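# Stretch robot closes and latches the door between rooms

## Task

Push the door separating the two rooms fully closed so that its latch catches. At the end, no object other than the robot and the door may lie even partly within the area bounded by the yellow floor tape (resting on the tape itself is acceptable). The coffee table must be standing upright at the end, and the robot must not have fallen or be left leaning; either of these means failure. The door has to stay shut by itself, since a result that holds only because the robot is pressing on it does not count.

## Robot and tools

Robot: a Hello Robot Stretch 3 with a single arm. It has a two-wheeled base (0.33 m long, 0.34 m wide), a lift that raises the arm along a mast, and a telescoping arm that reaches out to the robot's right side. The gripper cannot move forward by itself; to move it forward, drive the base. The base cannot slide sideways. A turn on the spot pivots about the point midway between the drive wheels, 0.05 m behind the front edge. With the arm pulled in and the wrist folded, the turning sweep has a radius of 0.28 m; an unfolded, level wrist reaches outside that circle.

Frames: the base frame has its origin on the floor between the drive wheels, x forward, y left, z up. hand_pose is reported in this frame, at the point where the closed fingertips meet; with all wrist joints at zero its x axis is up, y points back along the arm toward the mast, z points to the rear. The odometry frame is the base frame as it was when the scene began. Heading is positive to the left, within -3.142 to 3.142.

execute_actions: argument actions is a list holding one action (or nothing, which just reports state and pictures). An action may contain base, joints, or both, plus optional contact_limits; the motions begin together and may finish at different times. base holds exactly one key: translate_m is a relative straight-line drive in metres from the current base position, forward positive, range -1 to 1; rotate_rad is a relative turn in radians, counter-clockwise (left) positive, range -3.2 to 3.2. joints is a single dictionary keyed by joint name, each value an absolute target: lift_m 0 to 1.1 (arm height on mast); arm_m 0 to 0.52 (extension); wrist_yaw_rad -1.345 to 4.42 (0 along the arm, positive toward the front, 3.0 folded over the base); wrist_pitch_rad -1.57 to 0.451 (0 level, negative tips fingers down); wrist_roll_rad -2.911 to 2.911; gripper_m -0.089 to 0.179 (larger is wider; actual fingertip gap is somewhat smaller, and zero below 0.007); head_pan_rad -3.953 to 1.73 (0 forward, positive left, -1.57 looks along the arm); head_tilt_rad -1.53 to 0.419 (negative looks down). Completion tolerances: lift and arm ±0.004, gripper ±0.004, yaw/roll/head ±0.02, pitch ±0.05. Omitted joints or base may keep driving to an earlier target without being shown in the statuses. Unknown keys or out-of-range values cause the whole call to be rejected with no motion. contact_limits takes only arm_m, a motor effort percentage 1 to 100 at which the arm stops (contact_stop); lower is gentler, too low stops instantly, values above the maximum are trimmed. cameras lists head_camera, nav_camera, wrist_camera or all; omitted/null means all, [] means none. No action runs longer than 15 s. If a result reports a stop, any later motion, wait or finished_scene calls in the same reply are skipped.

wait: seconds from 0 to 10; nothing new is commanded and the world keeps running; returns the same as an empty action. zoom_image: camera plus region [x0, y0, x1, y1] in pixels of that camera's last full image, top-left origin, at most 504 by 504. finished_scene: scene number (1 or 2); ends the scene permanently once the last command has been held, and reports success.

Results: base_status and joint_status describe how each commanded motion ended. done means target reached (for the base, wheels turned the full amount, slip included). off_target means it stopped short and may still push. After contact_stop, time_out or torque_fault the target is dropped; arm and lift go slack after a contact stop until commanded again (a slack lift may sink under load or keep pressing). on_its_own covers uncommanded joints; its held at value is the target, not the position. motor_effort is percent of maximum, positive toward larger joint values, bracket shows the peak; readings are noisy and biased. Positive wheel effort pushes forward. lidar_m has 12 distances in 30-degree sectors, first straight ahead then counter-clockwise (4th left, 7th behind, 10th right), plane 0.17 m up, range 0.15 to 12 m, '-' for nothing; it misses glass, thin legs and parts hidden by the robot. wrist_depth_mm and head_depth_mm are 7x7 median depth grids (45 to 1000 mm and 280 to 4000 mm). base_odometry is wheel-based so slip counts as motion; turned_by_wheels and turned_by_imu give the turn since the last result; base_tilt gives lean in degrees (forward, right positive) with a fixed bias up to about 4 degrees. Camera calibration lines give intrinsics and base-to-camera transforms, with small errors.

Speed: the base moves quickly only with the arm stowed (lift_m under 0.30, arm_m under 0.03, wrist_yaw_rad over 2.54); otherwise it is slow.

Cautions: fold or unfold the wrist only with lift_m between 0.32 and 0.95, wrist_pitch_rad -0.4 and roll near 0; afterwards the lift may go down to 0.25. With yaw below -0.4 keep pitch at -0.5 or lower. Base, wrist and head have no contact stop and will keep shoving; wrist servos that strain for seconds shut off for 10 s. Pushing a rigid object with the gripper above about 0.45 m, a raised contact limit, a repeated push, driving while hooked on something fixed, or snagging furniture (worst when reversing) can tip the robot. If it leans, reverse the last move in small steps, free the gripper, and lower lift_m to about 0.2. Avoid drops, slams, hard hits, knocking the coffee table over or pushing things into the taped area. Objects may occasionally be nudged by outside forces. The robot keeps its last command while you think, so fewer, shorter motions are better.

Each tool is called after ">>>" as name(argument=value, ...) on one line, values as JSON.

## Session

>>> execute_actions(actions=[{"joints":{"lift_m":0.28,"wrist_yaw_rad":3.0,"wrist_pitch_rad":-0.4,"head_tilt_rad":-0.6}}], cameras=["nav_camera"])

Scene clock: 3.47 s.
base_odometry: x=+0.000 y=+0.000 heading=+0.000 (m, m, rad; odometry frame)
turned_by_wheels: +0.000 (rad since the last result)
turned_by_imu: +0.000 (rad since the last result)
base_tilt: forward=+0.4 right=+0.2 (deg)
lidar_m: 0.86 0.74 0.72 0.75 1.02 1.36 2.56 1.71 1.77 1.17 0.86 0.83
head_depth_mm: 677 736 805 885 984 1105 1215 / 709 773 845 936 1045 1182 1264 / 739 809 893 995 1119 1277 1269 / 776 851 942 1056 1198 1375 1252 / 816 897 1005 1126 1296 1433 1257 / 856 946 1060 1188 1329 1417 1244 / 852 917 978 1064 1151 1259 1246
base_status: not commanded
joint_positions: lift_m=+0.281 arm_m=-0.001 wrist_yaw_rad=+2.997 wrist_pitch_rad=-0.418 wrist_roll_rad=-0.007 gripper_m=+0.037 head_pan_rad=-0.007 head_tilt_rad=-0.592
joint_status: all done
motor_effort: left_wheel=+0(1) right_wheel=+1(0) lift_m=+13(24) arm_m=+0(0) wrist_yaw_rad=+1(1) wrist_pitch_rad=+6(5) wrist_roll_rad=+0(0) gripper_m=+1(0) head_pan_rad=-1(1) head_tilt_rad=-4(38) (%)
hand_pose: x=+0.0111 y=+0.0779 z=+0.2932 quat_wxyz=(+0.197, +0.698, +0.097, +0.682) (m; base frame)
wrist_depth_mm: - - 801 717 655 598 560 / - - 881 783 704 655 598 / 862 - 896 825 767 692 648 / 684 676 681 690 711 725 664 / 540 551 - 566 587 572 589 / 473 479 - - 469 488 491 / - - - - 415 419 420
pictures: nav_camera (sideways: a quarter turn counterclockwise sets it upright)
camera_calibration (this result's frames):
nav_camera: T_world_to_cam=[[0.564526, -0.0449234, 0.824192, -1.03541], [-0.0527793, -0.998439, -0.01827, 0.0664838], [0.823726, -0.0331863, -0.566016, 0.690862], [0, 0, 0, 1]] pos_world=[0.0189425, 0.0427931, 1.24563]
Images, in order (width x height): nav_camera 672x504.

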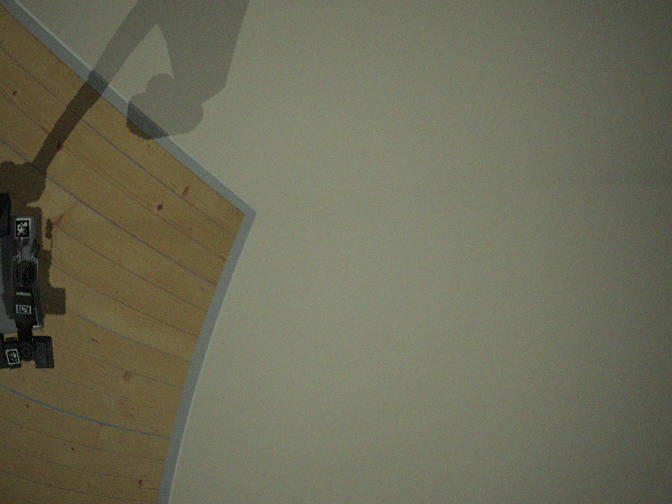

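>>> execute_actions(actions=[{"base":{"rotate_rad":3.0}}], cameras=["nav_camera"])

Scene clock: 9.20 s.
base_odometry: x=+0.000 y=+0.000 heading=+3.000 (m, m, rad; odometry frame)
turned_by_wheels: +3.000 (rad since the last result)
turned_by_imu: +3.021 (rad since the last result)
base_tilt: forward=+0.4 right=+0.2 (deg)
lidar_m: 2.95 1.71 1.51 1.39 0.90 0.83 0.83 0.78 0.72 0.72 0.90 1.36
head_depth_mm: 1178 1265 1377 1511 1648 1502 1267 / 2512 2723 2867 1674 1746 1495 1264 / 2596 2831 2993 2268 1773 1475 1256 / 2627 2933 3044 2248 1788 1488 1257 / 2767 3017 3056 2229 1794 1472 1250 / 2812 3110 2989 2273 1776 1470 1253 / 2669 2805 2840 2221 1771 1463 1254
base_status: done
joint_positions: lift_m=+0.281 arm_m=-0.001 wrist_yaw_rad=+2.997 wrist_pitch_rad=-0.418 wrist_roll_rad=-0.007 gripper_m=+0.037 head_pan_rad=-0.007 head_tilt_rad=-0.593
joint_status: not commanded
motor_effort: left_wheel=-1(12) right_wheel=+2(9) lift_m=+13(14) arm_m=-1(1) wrist_yaw_rad=+1(2) wrist_pitch_rad=+6(6) wrist_roll_rad=+0(0) gripper_m=-1(0) head_pan_rad=+0(0) head_tilt_rad=-3(3) (%)
hand_pose: x=+0.0111 y=+0.0779 z=+0.2932 quat_wxyz=(+0.196, +0.698, +0.097, +0.682) (m; base frame)
wrist_depth_mm: 746 - - - - - - / 781 - - - - - - / 801 - 878 917 904 939 920 / 661 678 678 697 698 698 727 / 557 550 - 559 584 570 584 / 468 484 - - 469 481 488 / - - - - 414 423 415
pictures: nav_camera (sideways: a quarter turn counterclockwise sets it upright)
camera_calibration (this result's frames):
nav_camera: T_world_to_cam=[[0.565215, -0.0449279, 0.823719, -1.0348], [-0.0527945, -0.998439, -0.0182314, 0.0664335], [0.823253, -0.0331832, -0.566704, 0.69176], [0, 0, 0, 1]] pos_world=[0.0188955, 0.0427934, 1.24562]
Images, in order (width x height): nav_camera 672x504.

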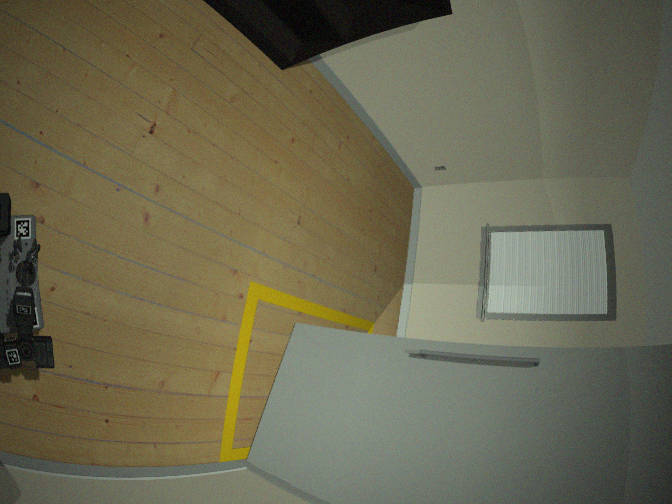

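>>> execute_actions(actions=[{"base":{"translate_m":1},"joints":{"head_pan_rad":-1.6,"head_tilt_rad":-0.9}}], cameras=[])

>>> execute_actions(actions=[{"base":{"translate_m":0.9}}], cameras=["nav_camera"])

Scene clock: 17.70 s.
base_odometry: x=-0.990 y=+0.141 heading=+3.000 (m, m, rad; odometry frame)
turned_by_wheels: +0.000 (rad since the last result)
turned_by_imu: +0.005 (rad since the last result)
base_tilt: forward=+0.5 right=+0.2 (deg)
lidar_m: 2.04 1.57 1.15 1.42 1.44 1.75 1.77 1.19 1.09 0.71 0.56 1.94
head_depth_mm: 947 1075 1258 1490 1437 1272 1138 / 978 1123 1300 1544 1425 1268 1136 / 1003 1157 1356 1567 1415 1262 1157 / 933 1089 1308 1553 1418 1261 1167 / 807 923 1075 1292 1393 1251 1143 / 711 802 914 1068 1281 1250 1119 / 636 706 797 907 1056 1200 1114
base_status: done
joint_positions: lift_m=+0.281 arm_m=-0.001 wrist_yaw_rad=+2.998 wrist_pitch_rad=-0.418 wrist_roll_rad=-0.007 gripper_m=+0.037 head_pan_rad=-1.593 head_tilt_rad=-0.889
joint_status: all done
motor_effort: left_wheel=-1(11) right_wheel=+2(8) lift_m=+14(14) arm_m=+0(1) wrist_yaw_rad=+1(2) wrist_pitch_rad=+5(5) wrist_roll_rad=+0(0) gripper_m=+0(0) head_pan_rad=-4(34) head_tilt_rad=-6(30) (%)
hand_pose: x=+0.0110 y=+0.0780 z=+0.2933 quat_wxyz=(+0.196, +0.698, +0.097, +0.682) (m; base frame)
wrist_depth_mm: - - - - - - - / - - - - - - - / 874 - 900 888 936 925 923 / 669 680 691 692 708 699 707 / 549 549 - 565 583 577 575 / 478 482 - - 467 484 495 / - - - - 418 421 414
pictures: none
No camera images: the call's "cameras" was empty. Leave "cameras" out to get every camera's image.

Scene clock: 22.47 s.
base_odometry: x=-1.881 y=+0.268 heading=+3.000 (m, m, rad; odometry frame)
turned_by_wheels: +0.000 (rad since the last result)
turned_by_imu: +0.004 (rad since the last result)
base_tilt: forward=+0.5 right=+0.2 (deg)
lidar_m: 1.19 1.20 1.10 1.11 1.38 2.59 2.38 0.66 0.94 1.29 1.28 1.18
head_depth_mm: 2950 2326 1940 1633 1438 1270 1138 / 2942 2322 1907 1634 1427 1266 1147 / 1362 1691 1854 1621 1415 1266 1156 / 1381 1606 1786 1622 1416 1257 1162 / 1442 1644 1812 1616 1411 1261 1142 / 1481 1672 1608 1600 1406 1247 1121 / 1534 1718 1651 1602 1395 1240 1119
base_status: done
joint_positions: lift_m=+0.281 arm_m=-0.001 wrist_yaw_rad=+2.998 wrist_pitch_rad=-0.418 wrist_roll_rad=-0.007 gripper_m=+0.037 head_pan_rad=-1.593 head_tilt_rad=-0.889
joint_status: not commanded
motor_effort: left_wheel=-2(11) right_wheel=+2(10) lift_m=+14(14) arm_m=-1(1) wrist_yaw_rad=+1(2) wrist_pitch_rad=+5(5) wrist_roll_rad=+0(0) gripper_m=+0(0) head_pan_rad=-3(3) head_tilt_rad=-5(6) (%)
hand_pose: x=+0.0110 y=+0.0780 z=+0.2933 quat_wxyz=(+0.196, +0.698, +0.097, +0.682) (m; base frame)
wrist_depth_mm: - - - - - 927 904 / - - - - - - 957 / 860 - 876 892 900 903 909 / 675 670 677 692 705 727 714 / 554 554 - 561 589 571 583 / 466 488 - - 467 488 492 / - - - - 415 427 418
pictures: nav_camera (sideways: a quarter turn counterclockwise sets it upright)
camera_calibration (this result's frames):
nav_camera: T_world_to_cam=[[-0.0588613, -0.780067, 0.622921, -0.769291], [-0.997389, 0.0721155, -0.00393733, 0.053582], [-0.0418509, -0.621526, -0.782275, 0.977425], [0, 0, 0, 1]] pos_world=[0.0490667, 0.00353229, 1.24403]
Images, in order (width x height): nav_camera 672x504.

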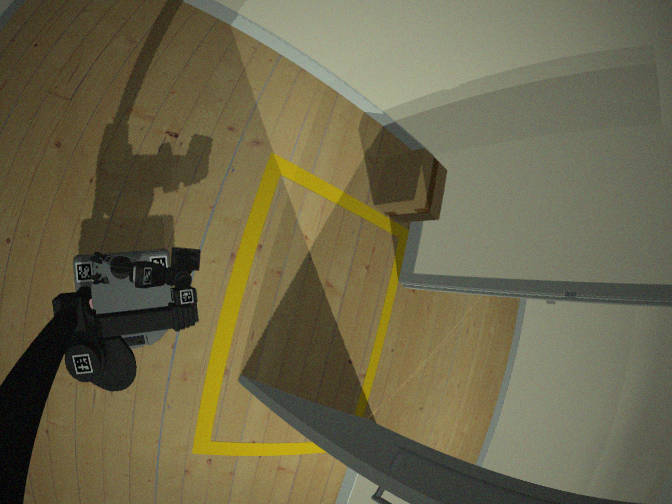

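>>> execute_actions(actions=[{"base":{"translate_m":-1},"joints":{"head_pan_rad":0,"head_tilt_rad":-1.1}}], cameras=[])

>>> execute_actions(actions=[{"base":{"rotate_rad":-1.0}}], cameras=[])

>>> execute_actions(actions=[{"base":{"translate_m":1},"joints":{"lift_m":0.33}}], cameras=[])

>>> execute_actions(actions=[{"base":{"rotate_rad":0.25}}], cameras=[])

>>> execute_actions(actions=[{"base":{"translate_m":0.4}}], cameras=[])

>>> execute_actions(actions=[{"base":{"rotate_rad":-1.2}}], cameras=[])

>>> execute_actions(actions=[{"base":{"translate_m":0.22}}], cameras=["nav_camera"])

Scene clock: 36.03 s.
base_odometry: x=-0.891 y=+0.127 heading=+3.000 (m, m, rad; odometry frame)
turned_by_wheels: +0.000 (rad since the last result)
turned_by_imu: -0.004 (rad since the last result)
base_tilt: forward=+0.4 right=+0.2 (deg)
lidar_m: 2.12 1.60 1.18 1.42 1.81 1.66 1.68 1.15 1.05 0.82 0.64 0.63
head_depth_mm: 1958 1779 1598 1435 1281 1206 1117 / 1961 1773 1570 1430 1310 1216 1132 / 1996 1756 1583 1428 1307 1200 1139 / 1962 1731 1571 1419 1291 1200 1129 / 1964 1741 1555 1415 1294 1189 1138 / 1944 1719 1549 1406 1282 1185 1121 / 1922 1698 1540 1395 1279 1178 1094
base_status: done
joint_positions: lift_m=+0.281 arm_m=-0.001 wrist_yaw_rad=+2.998 wrist_pitch_rad=-0.418 wrist_roll_rad=-0.007 gripper_m=+0.037 head_pan_rad=-0.007 head_tilt_rad=-1.087
joint_status: all done
motor_effort: left_wheel=+0(14) right_wheel=+1(5) lift_m=+14(14) arm_m=-1(1) wrist_yaw_rad=+1(0) wrist_pitch_rad=+5(5) wrist_roll_rad=+0(0) gripper_m=+1(1) head_pan_rad=+3(33) head_tilt_rad=-6(29) (%)
hand_pose: x=+0.0110 y=+0.0780 z=+0.2933 quat_wxyz=(+0.196, +0.698, +0.097, +0.682) (m; base frame)
wrist_depth_mm: - - - - - - - / - - - - - - - / 852 - 906 910 921 932 944 / 683 669 682 681 706 702 710 / 556 553 - 563 584 569 586 / 464 479 - - 468 485 484 / - - - - 414 419 422
pictures: none
No camera images: the call's "cameras" was empty. Leave "cameras" out to get every camera's image.

Scene clock: 37.87 s.
base_odometry: x=-0.891 y=+0.127 heading=+2.000 (m, m, rad; odometry frame)
turned_by_wheels: -1.000 (rad since the last result)
turned_by_imu: -1.006 (rad since the last result)
base_tilt: forward=+0.4 right=+0.2 (deg)
lidar_m: 0.63 0.63 2.14 1.57 1.44 1.42 1.78 1.66 1.64 1.12 1.05 0.79
head_depth_mm: 795 997 1338 1441 1326 1210 1131 / 755 936 1228 1424 1300 1207 1122 / 720 881 1139 1417 1311 1199 1143 / 685 831 1054 1373 1297 1193 1136 / 654 787 989 1313 1285 1188 1131 / 604 748 922 1368 1276 1188 1119 / 606 1631 1537 1401 1278 1181 1095
base_status: done
joint_positions: lift_m=+0.281 arm_m=-0.001 wrist_yaw_rad=+2.998 wrist_pitch_rad=-0.418 wrist_roll_rad=-0.007 gripper_m=+0.037 head_pan_rad=-0.007 head_tilt_rad=-1.087
joint_status: not commanded
motor_effort: left_wheel=+1(14) right_wheel=-1(8) lift_m=+14(14) arm_m=-1(1) wrist_yaw_rad=+2(1) wrist_pitch_rad=+5(5) wrist_roll_rad=+0(0) gripper_m=+1(1) head_pan_rad=+2(2) head_tilt_rad=-8(7) (%)
hand_pose: x=+0.0110 y=+0.0780 z=+0.2933 quat_wxyz=(+0.196, +0.698, +0.097, +0.682) (m; base frame)
wrist_depth_mm: - - - - - - - / - - - - - - - / 845 - 895 886 901 889 946 / 677 675 691 683 698 703 724 / 552 551 - 564 599 586 573 / 464 485 - - 468 482 491 / - - - - 417 415 420
pictures: none
No camera images: the call's "cameras" was empty. Leave "cameras" out to get every camera's image.

Scene clock: 49.13 s.
base_odometry: x=-1.307 y=+1.036 heading=+2.000 (m, m, rad; odometry frame)
turned_by_wheels: +0.000 (rad since the last result)
turned_by_imu: +0.008 (rad since the last result)
base_tilt: forward=+0.5 right=+0.2 (deg)
lidar_m: - 0.15 1.31 1.69 2.05 1.94 2.38 2.48 0.74 0.23 0.15 -
head_depth_mm: - - - - - 382 1079 / - - - - - 440 1085 / - - - - 313 517 1134 / - - - - 331 628 1142 / - - - - 350 803 1137 / - - - - 373 1146 1123 / - - - - 428 1152 1090
base_status: done
joint_positions: lift_m=+0.329 arm_m=-0.001 wrist_yaw_rad=+2.997 wrist_pitch_rad=-0.417 wrist_roll_rad=-0.007 gripper_m=+0.037 head_pan_rad=-0.005 head_tilt_rad=-1.091
joint_status: all done
motor_effort: left_wheel=+0(62) right_wheel=+0(17) lift_m=+36(39) arm_m=-1(1) wrist_yaw_rad=+2(3) wrist_pitch_rad=+5(5) wrist_roll_rad=+0(0) gripper_m=+1(3) head_pan_rad=+2(2) head_tilt_rad=-5(7) (%)
hand_pose: x=+0.0112 y=+0.0780 z=+0.3423 quat_wxyz=(+0.196, +0.698, +0.097, +0.682) (m; base frame)
wrist_depth_mm: - - - - - - 164 / - - - - - - 161 / 951 - - - - 258 158 / 767 755 775 763 787 247 155 / 614 615 - 638 666 239 151 / 522 526 - 535 505 232 148 / 455 - - 460 453 209 145
pictures: none
No camera images: the call's "cameras" was empty. Leave "cameras" out to get every camera's image.

Scene clock: 50.87 s.
base_odometry: x=-1.307 y=+1.036 heading=+2.250 (m, m, rad; odometry frame)
turned_by_wheels: +0.250 (rad since the last result)
turned_by_imu: +0.235 (rad since the last result)
base_tilt: forward=+0.5 right=+0.1 (deg)
lidar_m: 0.17 0.24 1.41 2.06 2.05 1.94 2.50 1.21 0.48 0.21 0.16 0.16
head_depth_mm: - - - - 305 411 740 / - - - - 329 503 844 / - - - 297 383 651 1128 / - - - 318 461 916 1139 / - - - 358 581 1161 1134 / - - 309 426 633 1187 1116 / - - 337 423 1262 1178 1091
base_status: done
joint_positions: lift_m=+0.330 arm_m=-0.001 wrist_yaw_rad=+2.997 wrist_pitch_rad=-0.417 wrist_roll_rad=-0.007 gripper_m=+0.037 head_pan_rad=-0.005 head_tilt_rad=-1.091
joint_status: not commanded
motor_effort: left_wheel=-2(20) right_wheel=+2(30) lift_m=+34(36) arm_m=+1(1) wrist_yaw_rad=+1(14) wrist_pitch_rad=+5(5) wrist_roll_rad=+0(0) gripper_m=+0(0) head_pan_rad=+1(1) head_tilt_rad=-4(5) (%)
hand_pose: x=+0.0112 y=+0.0782 z=+0.3426 quat_wxyz=(+0.196, +0.698, +0.097, +0.682) (m; base frame)
wrist_depth_mm: - - - - - - 955 / - - - - - - - / 957 - - - - - - / 743 762 764 783 806 793 823 / 614 622 - 643 652 641 268 / 525 525 - 540 526 546 247 / 458 - - 463 463 382 228
pictures: none
No camera images: the call's "cameras" was empty. Leave "cameras" out to get every camera's image.

Scene clock: 55.83 s.
base_odometry: x=-1.558 y=+1.348 heading=+2.250 (m, m, rad; odometry frame)
turned_by_wheels: +0.000 (rad since the last result)
turned_by_imu: -0.006 (rad since the last result)
base_tilt: forward=+0.5 right=+0.2 (deg)
lidar_m: 0.42 0.41 1.00 1.54 2.20 2.25 2.87 0.83 0.29 0.21 0.20 0.36
head_depth_mm: 461 507 563 632 701 493 603 / 536 601 677 776 912 755 805 / 640 729 852 1013 1231 1196 1132 / 787 931 1134 1312 1281 1201 1130 / 956 1151 1385 1101 1246 1190 1137 / 931 1107 1322 1100 1250 1181 1116 / 892 1055 1293 1402 1272 1182 1094
base_status: done
joint_positions: lift_m=+0.330 arm_m=-0.001 wrist_yaw_rad=+2.997 wrist_pitch_rad=-0.417 wrist_roll_rad=-0.007 gripper_m=+0.037 head_pan_rad=-0.005 head_tilt_rad=-1.091
joint_status: not commanded
motor_effort: left_wheel=-1(9) right_wheel=+2(24) lift_m=+33(34) arm_m=+0(1) wrist_yaw_rad=+2(6) wrist_pitch_rad=+5(5) wrist_roll_rad=+0(0) gripper_m=+0(0) head_pan_rad=+2(2) head_tilt_rad=-4(6) (%)
hand_pose: x=+0.0111 y=+0.0782 z=+0.3426 quat_wxyz=(+0.196, +0.698, +0.097, +0.682) (m; base frame)
wrist_depth_mm: - - - - - 871 688 / - - - - - 897 724 / 958 - - - - 906 756 / 741 755 765 784 780 800 743 / 626 626 - 629 649 663 613 / 523 526 - 541 525 539 392 / 453 - - 466 465 471 412
pictures: none
No camera images: the call's "cameras" was empty. Leave "cameras" out to get every camera's image.

Scene clock: 58.67 s.
base_odometry: x=-1.558 y=+1.348 heading=+1.050 (m, m, rad; odometry frame)
turned_by_wheels: -1.200 (rad since the last result)
turned_by_imu: -1.214 (rad since the last result)
base_tilt: forward=+0.5 right=+0.2 (deg)
lidar_m: 0.20 0.20 0.43 0.41 0.95 1.29 2.19 2.24 2.75 1.34 0.35 0.22
head_depth_mm: - - 310 423 731 1209 1124 / - - 306 402 671 1192 1129 / - - - 407 622 1169 1132 / - - 292 355 461 1156 1136 / - - - 350 536 1163 1142 / - - - 355 963 1182 1121 / - - 458 622 960 1181 1094
base_status: done
joint_positions: lift_m=+0.330 arm_m=-0.001 wrist_yaw_rad=+2.997 wrist_pitch_rad=-0.417 wrist_roll_rad=-0.007 gripper_m=+0.037 head_pan_rad=-0.005 head_tilt_rad=-1.091
joint_status: not commanded
motor_effort: left_wheel=+2(10) right_wheel=-1(4) lift_m=+33(33) arm_m=+0(1) wrist_yaw_rad=+1(1) wrist_pitch_rad=+5(5) wrist_roll_rad=+0(0) gripper_m=+0(0) head_pan_rad=+2(2) head_tilt_rad=-4(5) (%)
hand_pose: x=+0.0111 y=+0.0782 z=+0.3426 quat_wxyz=(+0.196, +0.698, +0.097, +0.682) (m; base frame)
wrist_depth_mm: 766 - 832 874 676 425 311 / 822 - 862 567 630 437 319 / 901 - 933 504 579 442 322 / 745 756 766 561 607 458 326 / 610 625 - 607 624 461 322 / 517 528 - 547 526 462 202 / 455 - - 467 465 440 208
pictures: none
No camera images: the call's "cameras" was empty. Leave "cameras" out to get every camera's image.

Scene clock: 61.93 s.
base_odometry: x=-1.449 y=+1.538 heading=+1.050 (m, m, rad; odometry frame)
turned_by_wheels: +0.000 (rad since the last result)
turned_by_imu: -0.054 (rad since the last result)
base_tilt: forward=+0.4 right=+0.1 (deg)
lidar_m: - - 0.15 0.38 0.43 1.24 2.40 2.43 2.89 0.64 0.19 0.15
head_depth_mm: - - - - 360 930 1121 / - - - - 351 851 1114 / - - - - 344 792 - / - - - - - 945 - / - - - - - 852 - / - - - - 337 563 1118 / - - - - 306 525 1094
base_status: done
joint_positions: lift_m=+0.330 arm_m=-0.001 wrist_yaw_rad=+2.998 wrist_pitch_rad=-0.417 wrist_roll_rad=-0.007 gripper_m=+0.037 head_pan_rad=+0.010 head_tilt_rad=-1.104
joint_status: not commanded
motor_effort: left_wheel=+9(30) right_wheel=+6(29) lift_m=+33(33) arm_m=+0(1) wrist_yaw_rad=+1(2) wrist_pitch_rad=+5(5) wrist_roll_rad=+0(0) gripper_m=+0(0) head_pan_rad=-5(10) head_tilt_rad=+3(5) (%)
hand_pose: x=+0.0109 y=+0.0782 z=+0.3426 quat_wxyz=(+0.196, +0.698, +0.097, +0.682) (m; base frame)
wrist_depth_mm: 736 - 836 489 235 141 117 / 793 - 604 525 244 148 119 / 879 - 477 561 256 159 122 / 742 698 536 608 242 170 124 / 616 599 - 607 227 174 127 / 518 530 - 535 265 178 129 / 461 - - - 295 174 131
pictures: nav_camera (sideways: a quarter turn counterclockwise sets it upright)
camera_calibration (this result's frames):
nav_camera: T_world_to_cam=[[0.896615, -0.0319362, 0.441658, -0.538986], [-0.038914, -0.99922, 0.00674629, 0.0338268], [0.441098, -0.0232355, -0.897158, 1.12381], [0, 0, 0, 1]] pos_world=[-0.0111308, 0.0426995, 1.24605]
Images, in order (width x height): nav_camera 672x504.

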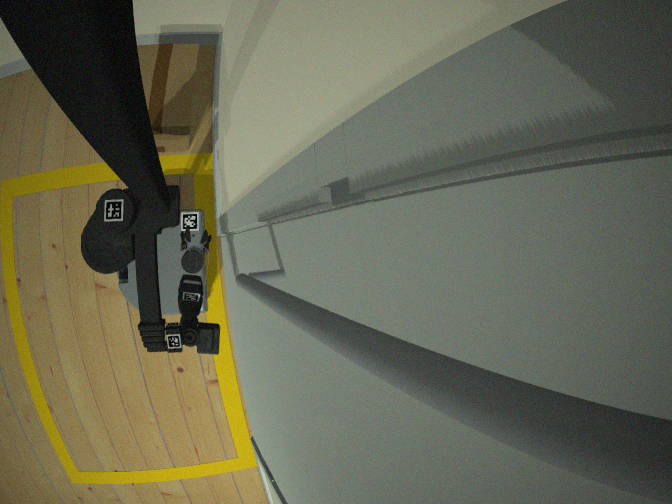

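Hitting the frame; shift right.

>>> execute_actions(actions=[{"base":{"translate_m":-0.3}}], cameras=[])

>>> execute_actions(actions=[{"base":{"rotate_rad":-0.8}}], cameras=[])

>>> execute_actions(actions=[{"base":{"translate_m":0.27}}], cameras=[])

>>> execute_actions(actions=[{"base":{"rotate_rad":0.95}}], cameras=[])

>>> execute_actions(actions=[{"base":{"translate_m":0.2}}], cameras=["nav_camera"])

Scene clock: 71.70 s.
base_odometry: x=-1.598 y=+1.278 heading=+1.050 (m, m, rad; odometry frame)
turned_by_wheels: +0.000 (rad since the last result)
turned_by_imu: -0.001 (rad since the last result)
base_tilt: forward=+0.4 right=+0.2 (deg)
lidar_m: 0.41 0.42 0.42 0.41 0.92 1.21 2.10 2.15 2.69 2.20 0.64 0.45
head_depth_mm: 418 509 654 904 1273 1208 1124 / 414 505 644 886 1275 1194 1112 / 410 499 634 874 1266 1200 - / 387 481 607 852 1256 1192 - / 394 475 599 843 1234 1195 - / 400 479 591 800 1228 1189 1116 / 387 461 598 809 1195 1179 1090
base_status: done
joint_positions: lift_m=+0.330 arm_m=-0.001 wrist_yaw_rad=+2.998 wrist_pitch_rad=-0.417 wrist_roll_rad=-0.007 gripper_m=+0.037 head_pan_rad=+0.007 head_tilt_rad=-1.100
joint_status: not commanded
motor_effort: left_wheel=+2(7) right_wheel=+0(6) lift_m=+33(34) arm_m=+1(0) wrist_yaw_rad=+0(1) wrist_pitch_rad=+5(5) wrist_roll_rad=+0(0) gripper_m=+1(1) head_pan_rad=-4(5) head_tilt_rad=-1(2) (%)
hand_pose: x=+0.0109 y=+0.0782 z=+0.3426 quat_wxyz=(+0.196, +0.698, +0.097, +0.682) (m; base frame)
wrist_depth_mm: 729 - 822 853 788 511 380 / 777 - 890 566 634 524 387 / 824 - 928 510 537 539 392 / 739 735 754 574 631 549 405 / 615 626 - 612 642 545 412 / 522 518 - 532 523 525 408 / 454 - - - 471 469 410
pictures: none
No camera images: the call's "cameras" was empty. Leave "cameras" out to get every camera's image.

Scene clock: 73.90 s.
base_odometry: x=-1.598 y=+1.278 heading=+0.250 (m, m, rad; odometry frame)
turned_by_wheels: -0.800 (rad since the last result)
turned_by_imu: -0.809 (rad since the last result)
base_tilt: forward=+0.5 right=+0.2 (deg)
lidar_m: 0.51 0.42 0.41 0.47 0.41 0.90 1.00 1.59 2.10 2.18 2.88 0.96
head_depth_mm: 1151 1628 1578 1426 1305 1208 1118 / 927 1259 1547 1421 1307 1203 1114 / 787 1009 1389 1412 1295 1200 - / 681 842 1088 1370 1299 1204 - / 599 716 890 1178 1288 1184 - / 536 628 757 954 1237 1185 1118 / 483 558 659 801 1017 1168 1093
base_status: done
joint_positions: lift_m=+0.330 arm_m=-0.001 wrist_yaw_rad=+2.998 wrist_pitch_rad=-0.417 wrist_roll_rad=-0.007 gripper_m=+0.037 head_pan_rad=+0.007 head_tilt_rad=-1.100
joint_status: not commanded
motor_effort: left_wheel=+2(9) right_wheel=-1(5) lift_m=+33(33) arm_m=+0(0) wrist_yaw_rad=+1(1) wrist_pitch_rad=+5(5) wrist_roll_rad=+0(0) gripper_m=+0(0) head_pan_rad=-3(4) head_tilt_rad=+0(1) (%)
hand_pose: x=+0.0109 y=+0.0782 z=+0.3426 quat_wxyz=(+0.196, +0.698, +0.097, +0.682) (m; base frame)
wrist_depth_mm: 692 - 559 473 403 364 324 / 525 - 615 517 435 387 347 / 388 - 669 570 474 418 371 / 417 428 711 635 525 454 397 / 569 468 - 637 554 500 426 / 524 509 - 533 515 531 463 / 453 - - - 465 469 472
pictures: none
No camera images: the call's "cameras" was empty. Leave "cameras" out to get every camera's image.

Scene clock: 77.83 s.
base_odometry: x=-1.336 y=+1.345 heading=+0.250 (m, m, rad; odometry frame)
turned_by_wheels: +0.000 (rad since the last result)
turned_by_imu: +0.002 (rad since the last result)
base_tilt: forward=+0.5 right=+0.1 (deg)
lidar_m: 0.30 0.25 0.25 0.27 0.44 0.60 1.23 1.96 2.28 2.22 2.66 0.58
head_depth_mm: 619 941 1512 1426 1313 1210 1123 / 524 704 1032 1410 1302 1202 1118 / 441 563 777 1237 1297 1197 - / 381 468 605 860 1259 1188 - / 335 401 499 657 966 1187 - / 298 351 423 533 717 1106 1118 / 286 311 366 447 571 789 1082
base_status: done
joint_positions: lift_m=+0.330 arm_m=-0.001 wrist_yaw_rad=+2.998 wrist_pitch_rad=-0.417 wrist_roll_rad=-0.007 gripper_m=+0.037 head_pan_rad=+0.007 head_tilt_rad=-1.100
joint_status: not commanded
motor_effort: left_wheel=+2(9) right_wheel=-1(3) lift_m=+33(34) arm_m=+0(0) wrist_yaw_rad=+0(1) wrist_pitch_rad=+5(5) wrist_roll_rad=+0(0) gripper_m=+0(0) head_pan_rad=-3(3) head_tilt_rad=+0(1) (%)
hand_pose: x=+0.0109 y=+0.0782 z=+0.3426 quat_wxyz=(+0.196, +0.698, +0.097, +0.682) (m; base frame)
wrist_depth_mm: 559 - 342 295 255 225 201 / 637 - 376 323 277 241 214 / 686 - 417 356 300 258 228 / 549 688 464 399 331 278 244 / 568 608 - 462 350 305 264 / 520 531 - 505 419 336 284 / 453 - - - 449 358 311
pictures: none
No camera images: the call's "cameras" was empty. Leave "cameras" out to get every camera's image.

Scene clock: 80.37 s.
base_odometry: x=-1.336 y=+1.345 heading=+1.200 (m, m, rad; odometry frame)
turned_by_wheels: +0.950 (rad since the last result)
turned_by_imu: +0.961 (rad since the last result)
base_tilt: forward=+0.5 right=+0.2 (deg)
lidar_m: 0.25 0.26 0.36 0.60 1.18 1.72 2.28 2.22 2.71 0.69 0.32 0.25
head_depth_mm: - - 325 437 663 1179 1120 / - - 330 444 682 1176 1115 / - 286 333 451 698 1171 - / - 289 338 460 717 1180 - / - 292 342 467 737 1179 - / - 290 346 474 759 1167 1113 / - 293 350 483 776 1161 1096
base_status: done
joint_positions: lift_m=+0.330 arm_m=-0.001 wrist_yaw_rad=+2.998 wrist_pitch_rad=-0.417 wrist_roll_rad=-0.007 gripper_m=+0.037 head_pan_rad=+0.007 head_tilt_rad=-1.099
joint_status: not commanded
motor_effort: left_wheel=-1(7) right_wheel=+2(6) lift_m=+33(33) arm_m=+0(0) wrist_yaw_rad=+1(1) wrist_pitch_rad=+5(5) wrist_roll_rad=+0(0) gripper_m=+0(1) head_pan_rad=-3(3) head_tilt_rad=+0(0) (%)
hand_pose: x=+0.0109 y=+0.0782 z=+0.3426 quat_wxyz=(+0.196, +0.698, +0.097, +0.682) (m; base frame)
wrist_depth_mm: 981 - - - 623 344 253 / - - - 652 637 344 255 / 963 - 932 712 649 360 259 / 751 757 776 761 642 370 259 / 621 620 - 640 562 376 262 / 519 522 - 532 516 376 262 / 454 - - - 465 362 264
pictures: none
No camera images: the call's "cameras" was empty. Leave "cameras" out to get every camera's image.

Scene clock: 83.53 s.
base_odometry: x=-1.264 y=+1.531 heading=+1.200 (m, m, rad; odometry frame)
turned_by_wheels: +0.000 (rad since the last result)
turned_by_imu: -0.058 (rad since the last result)
base_tilt: forward=+0.5 right=+0.1 (deg)
lidar_m: - - 0.15 0.25 0.61 1.60 2.47 2.40 2.75 0.20 0.15 -
head_depth_mm: - - - - - - 1109 / - - - - - - 1085 / - - - - - - - / - - - - - - - / - - - - - - - / - - - - - - 1086 / - - - - - - 1091
base_status: done
joint_positions: lift_m=+0.330 arm_m=-0.001 wrist_yaw_rad=+3.011 wrist_pitch_rad=-0.416 wrist_roll_rad=-0.006 gripper_m=+0.037 head_pan_rad=+0.006 head_tilt_rad=-1.097
joint_status: not commanded
motor_effort: left_wheel=+4(25) right_wheel=+16(25) lift_m=+31(33) arm_m=+0(0) wrist_yaw_rad=-7(8) wrist_pitch_rad=+5(5) wrist_roll_rad=-1(1) gripper_m=+0(0) head_pan_rad=-4(4) head_tilt_rad=-3(2) (%)
hand_pose: x=+0.0080 y=+0.0786 z=+0.3427 quat_wxyz=(+0.191, +0.697, +0.102, +0.683) (m; base frame)
wrist_depth_mm: 951 - 967 412 147 88 63 / - - 620 445 150 90 64 / 976 956 669 391 153 91 65 / 739 760 715 414 157 92 65 / 616 614 - 535 146 94 66 / 521 523 - 479 167 95 67 / 456 - - - 172 91 67
pictures: nav_camera (sideways: a quarter turn counterclockwise sets it upright)
camera_calibration (this result's frames):
nav_camera: T_world_to_cam=[[0.893049, -0.0356112, 0.448548, -0.547938], [-0.043036, -0.999053, 0.00636653, 0.0343463], [0.447896, -0.0249893, -0.893736, 1.11932], [0, 0, 0, 1]] pos_world=[-0.0105262, 0.042772, 1.24593]
Images, in order (width x height): nav_camera 672x504.

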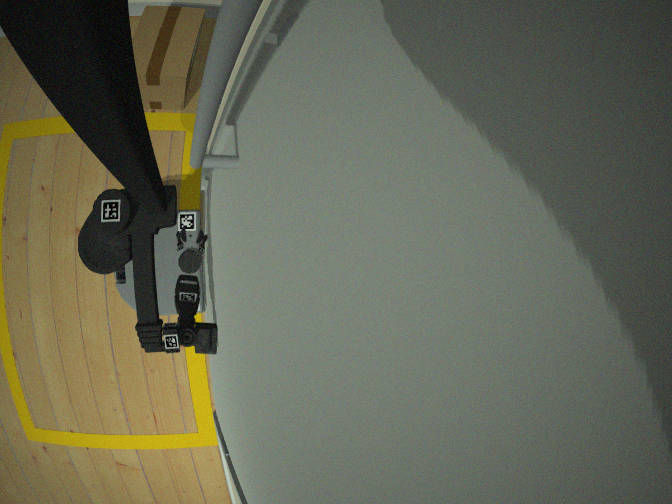

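>>> execute_actions(actions=[{"base":{"translate_m":-0.05}}], cameras=[])

>>> finished_scene(scene=2)

Scene clock: 87.63 s.
base_odometry: x=-1.282 y=+1.485 heading=+1.200 (m, m, rad; odometry frame)
turned_by_wheels: +0.000 (rad since the last result)
turned_by_imu: +0.000 (rad since the last result)
base_tilt: forward=+0.4 right=+0.2 (deg)
lidar_m: - 0.15 0.16 0.46 0.62 1.60 2.42 2.36 2.75 0.38 0.15 -
head_depth_mm: - - - - - 519 1116 / - - - - - 524 1127 / - - - - - 529 - / - - - - - 536 - / - - - - 309 543 - / - - - - 297 551 1123 / - - - - 300 561 1092
base_status: done
joint_positions: lift_m=+0.330 arm_m=-0.001 wrist_yaw_rad=+3.003 wrist_pitch_rad=-0.416 wrist_roll_rad=-0.006 gripper_m=+0.037 head_pan_rad=+0.006 head_tilt_rad=-1.097
joint_status: not commanded
motor_effort: left_wheel=+1(5) right_wheel=+0(13) lift_m=+31(31) arm_m=+0(0) wrist_yaw_rad=-3(8) wrist_pitch_rad=+5(5) wrist_roll_rad=-1(1) gripper_m=+0(0) head_pan_rad=-3(3) head_tilt_rad=-2(3) (%)
hand_pose: x=+0.0098 y=+0.0784 z=+0.3427 quat_wxyz=(+0.194, +0.698, +0.099, +0.682) (m; base frame)
wrist_depth_mm: 906 - 989 681 250 153 109 / - - 611 739 256 155 111 / 962 - 660 766 263 158 112 / 749 750 730 720 270 160 113 / 622 620 - 617 249 162 115 / 524 528 - 537 289 165 116 / 460 - - - 295 159 117
pictures: none
No camera images: the call's "cameras" was empty. Leave "cameras" out to get every camera's image.

The scene is finished: the task was done.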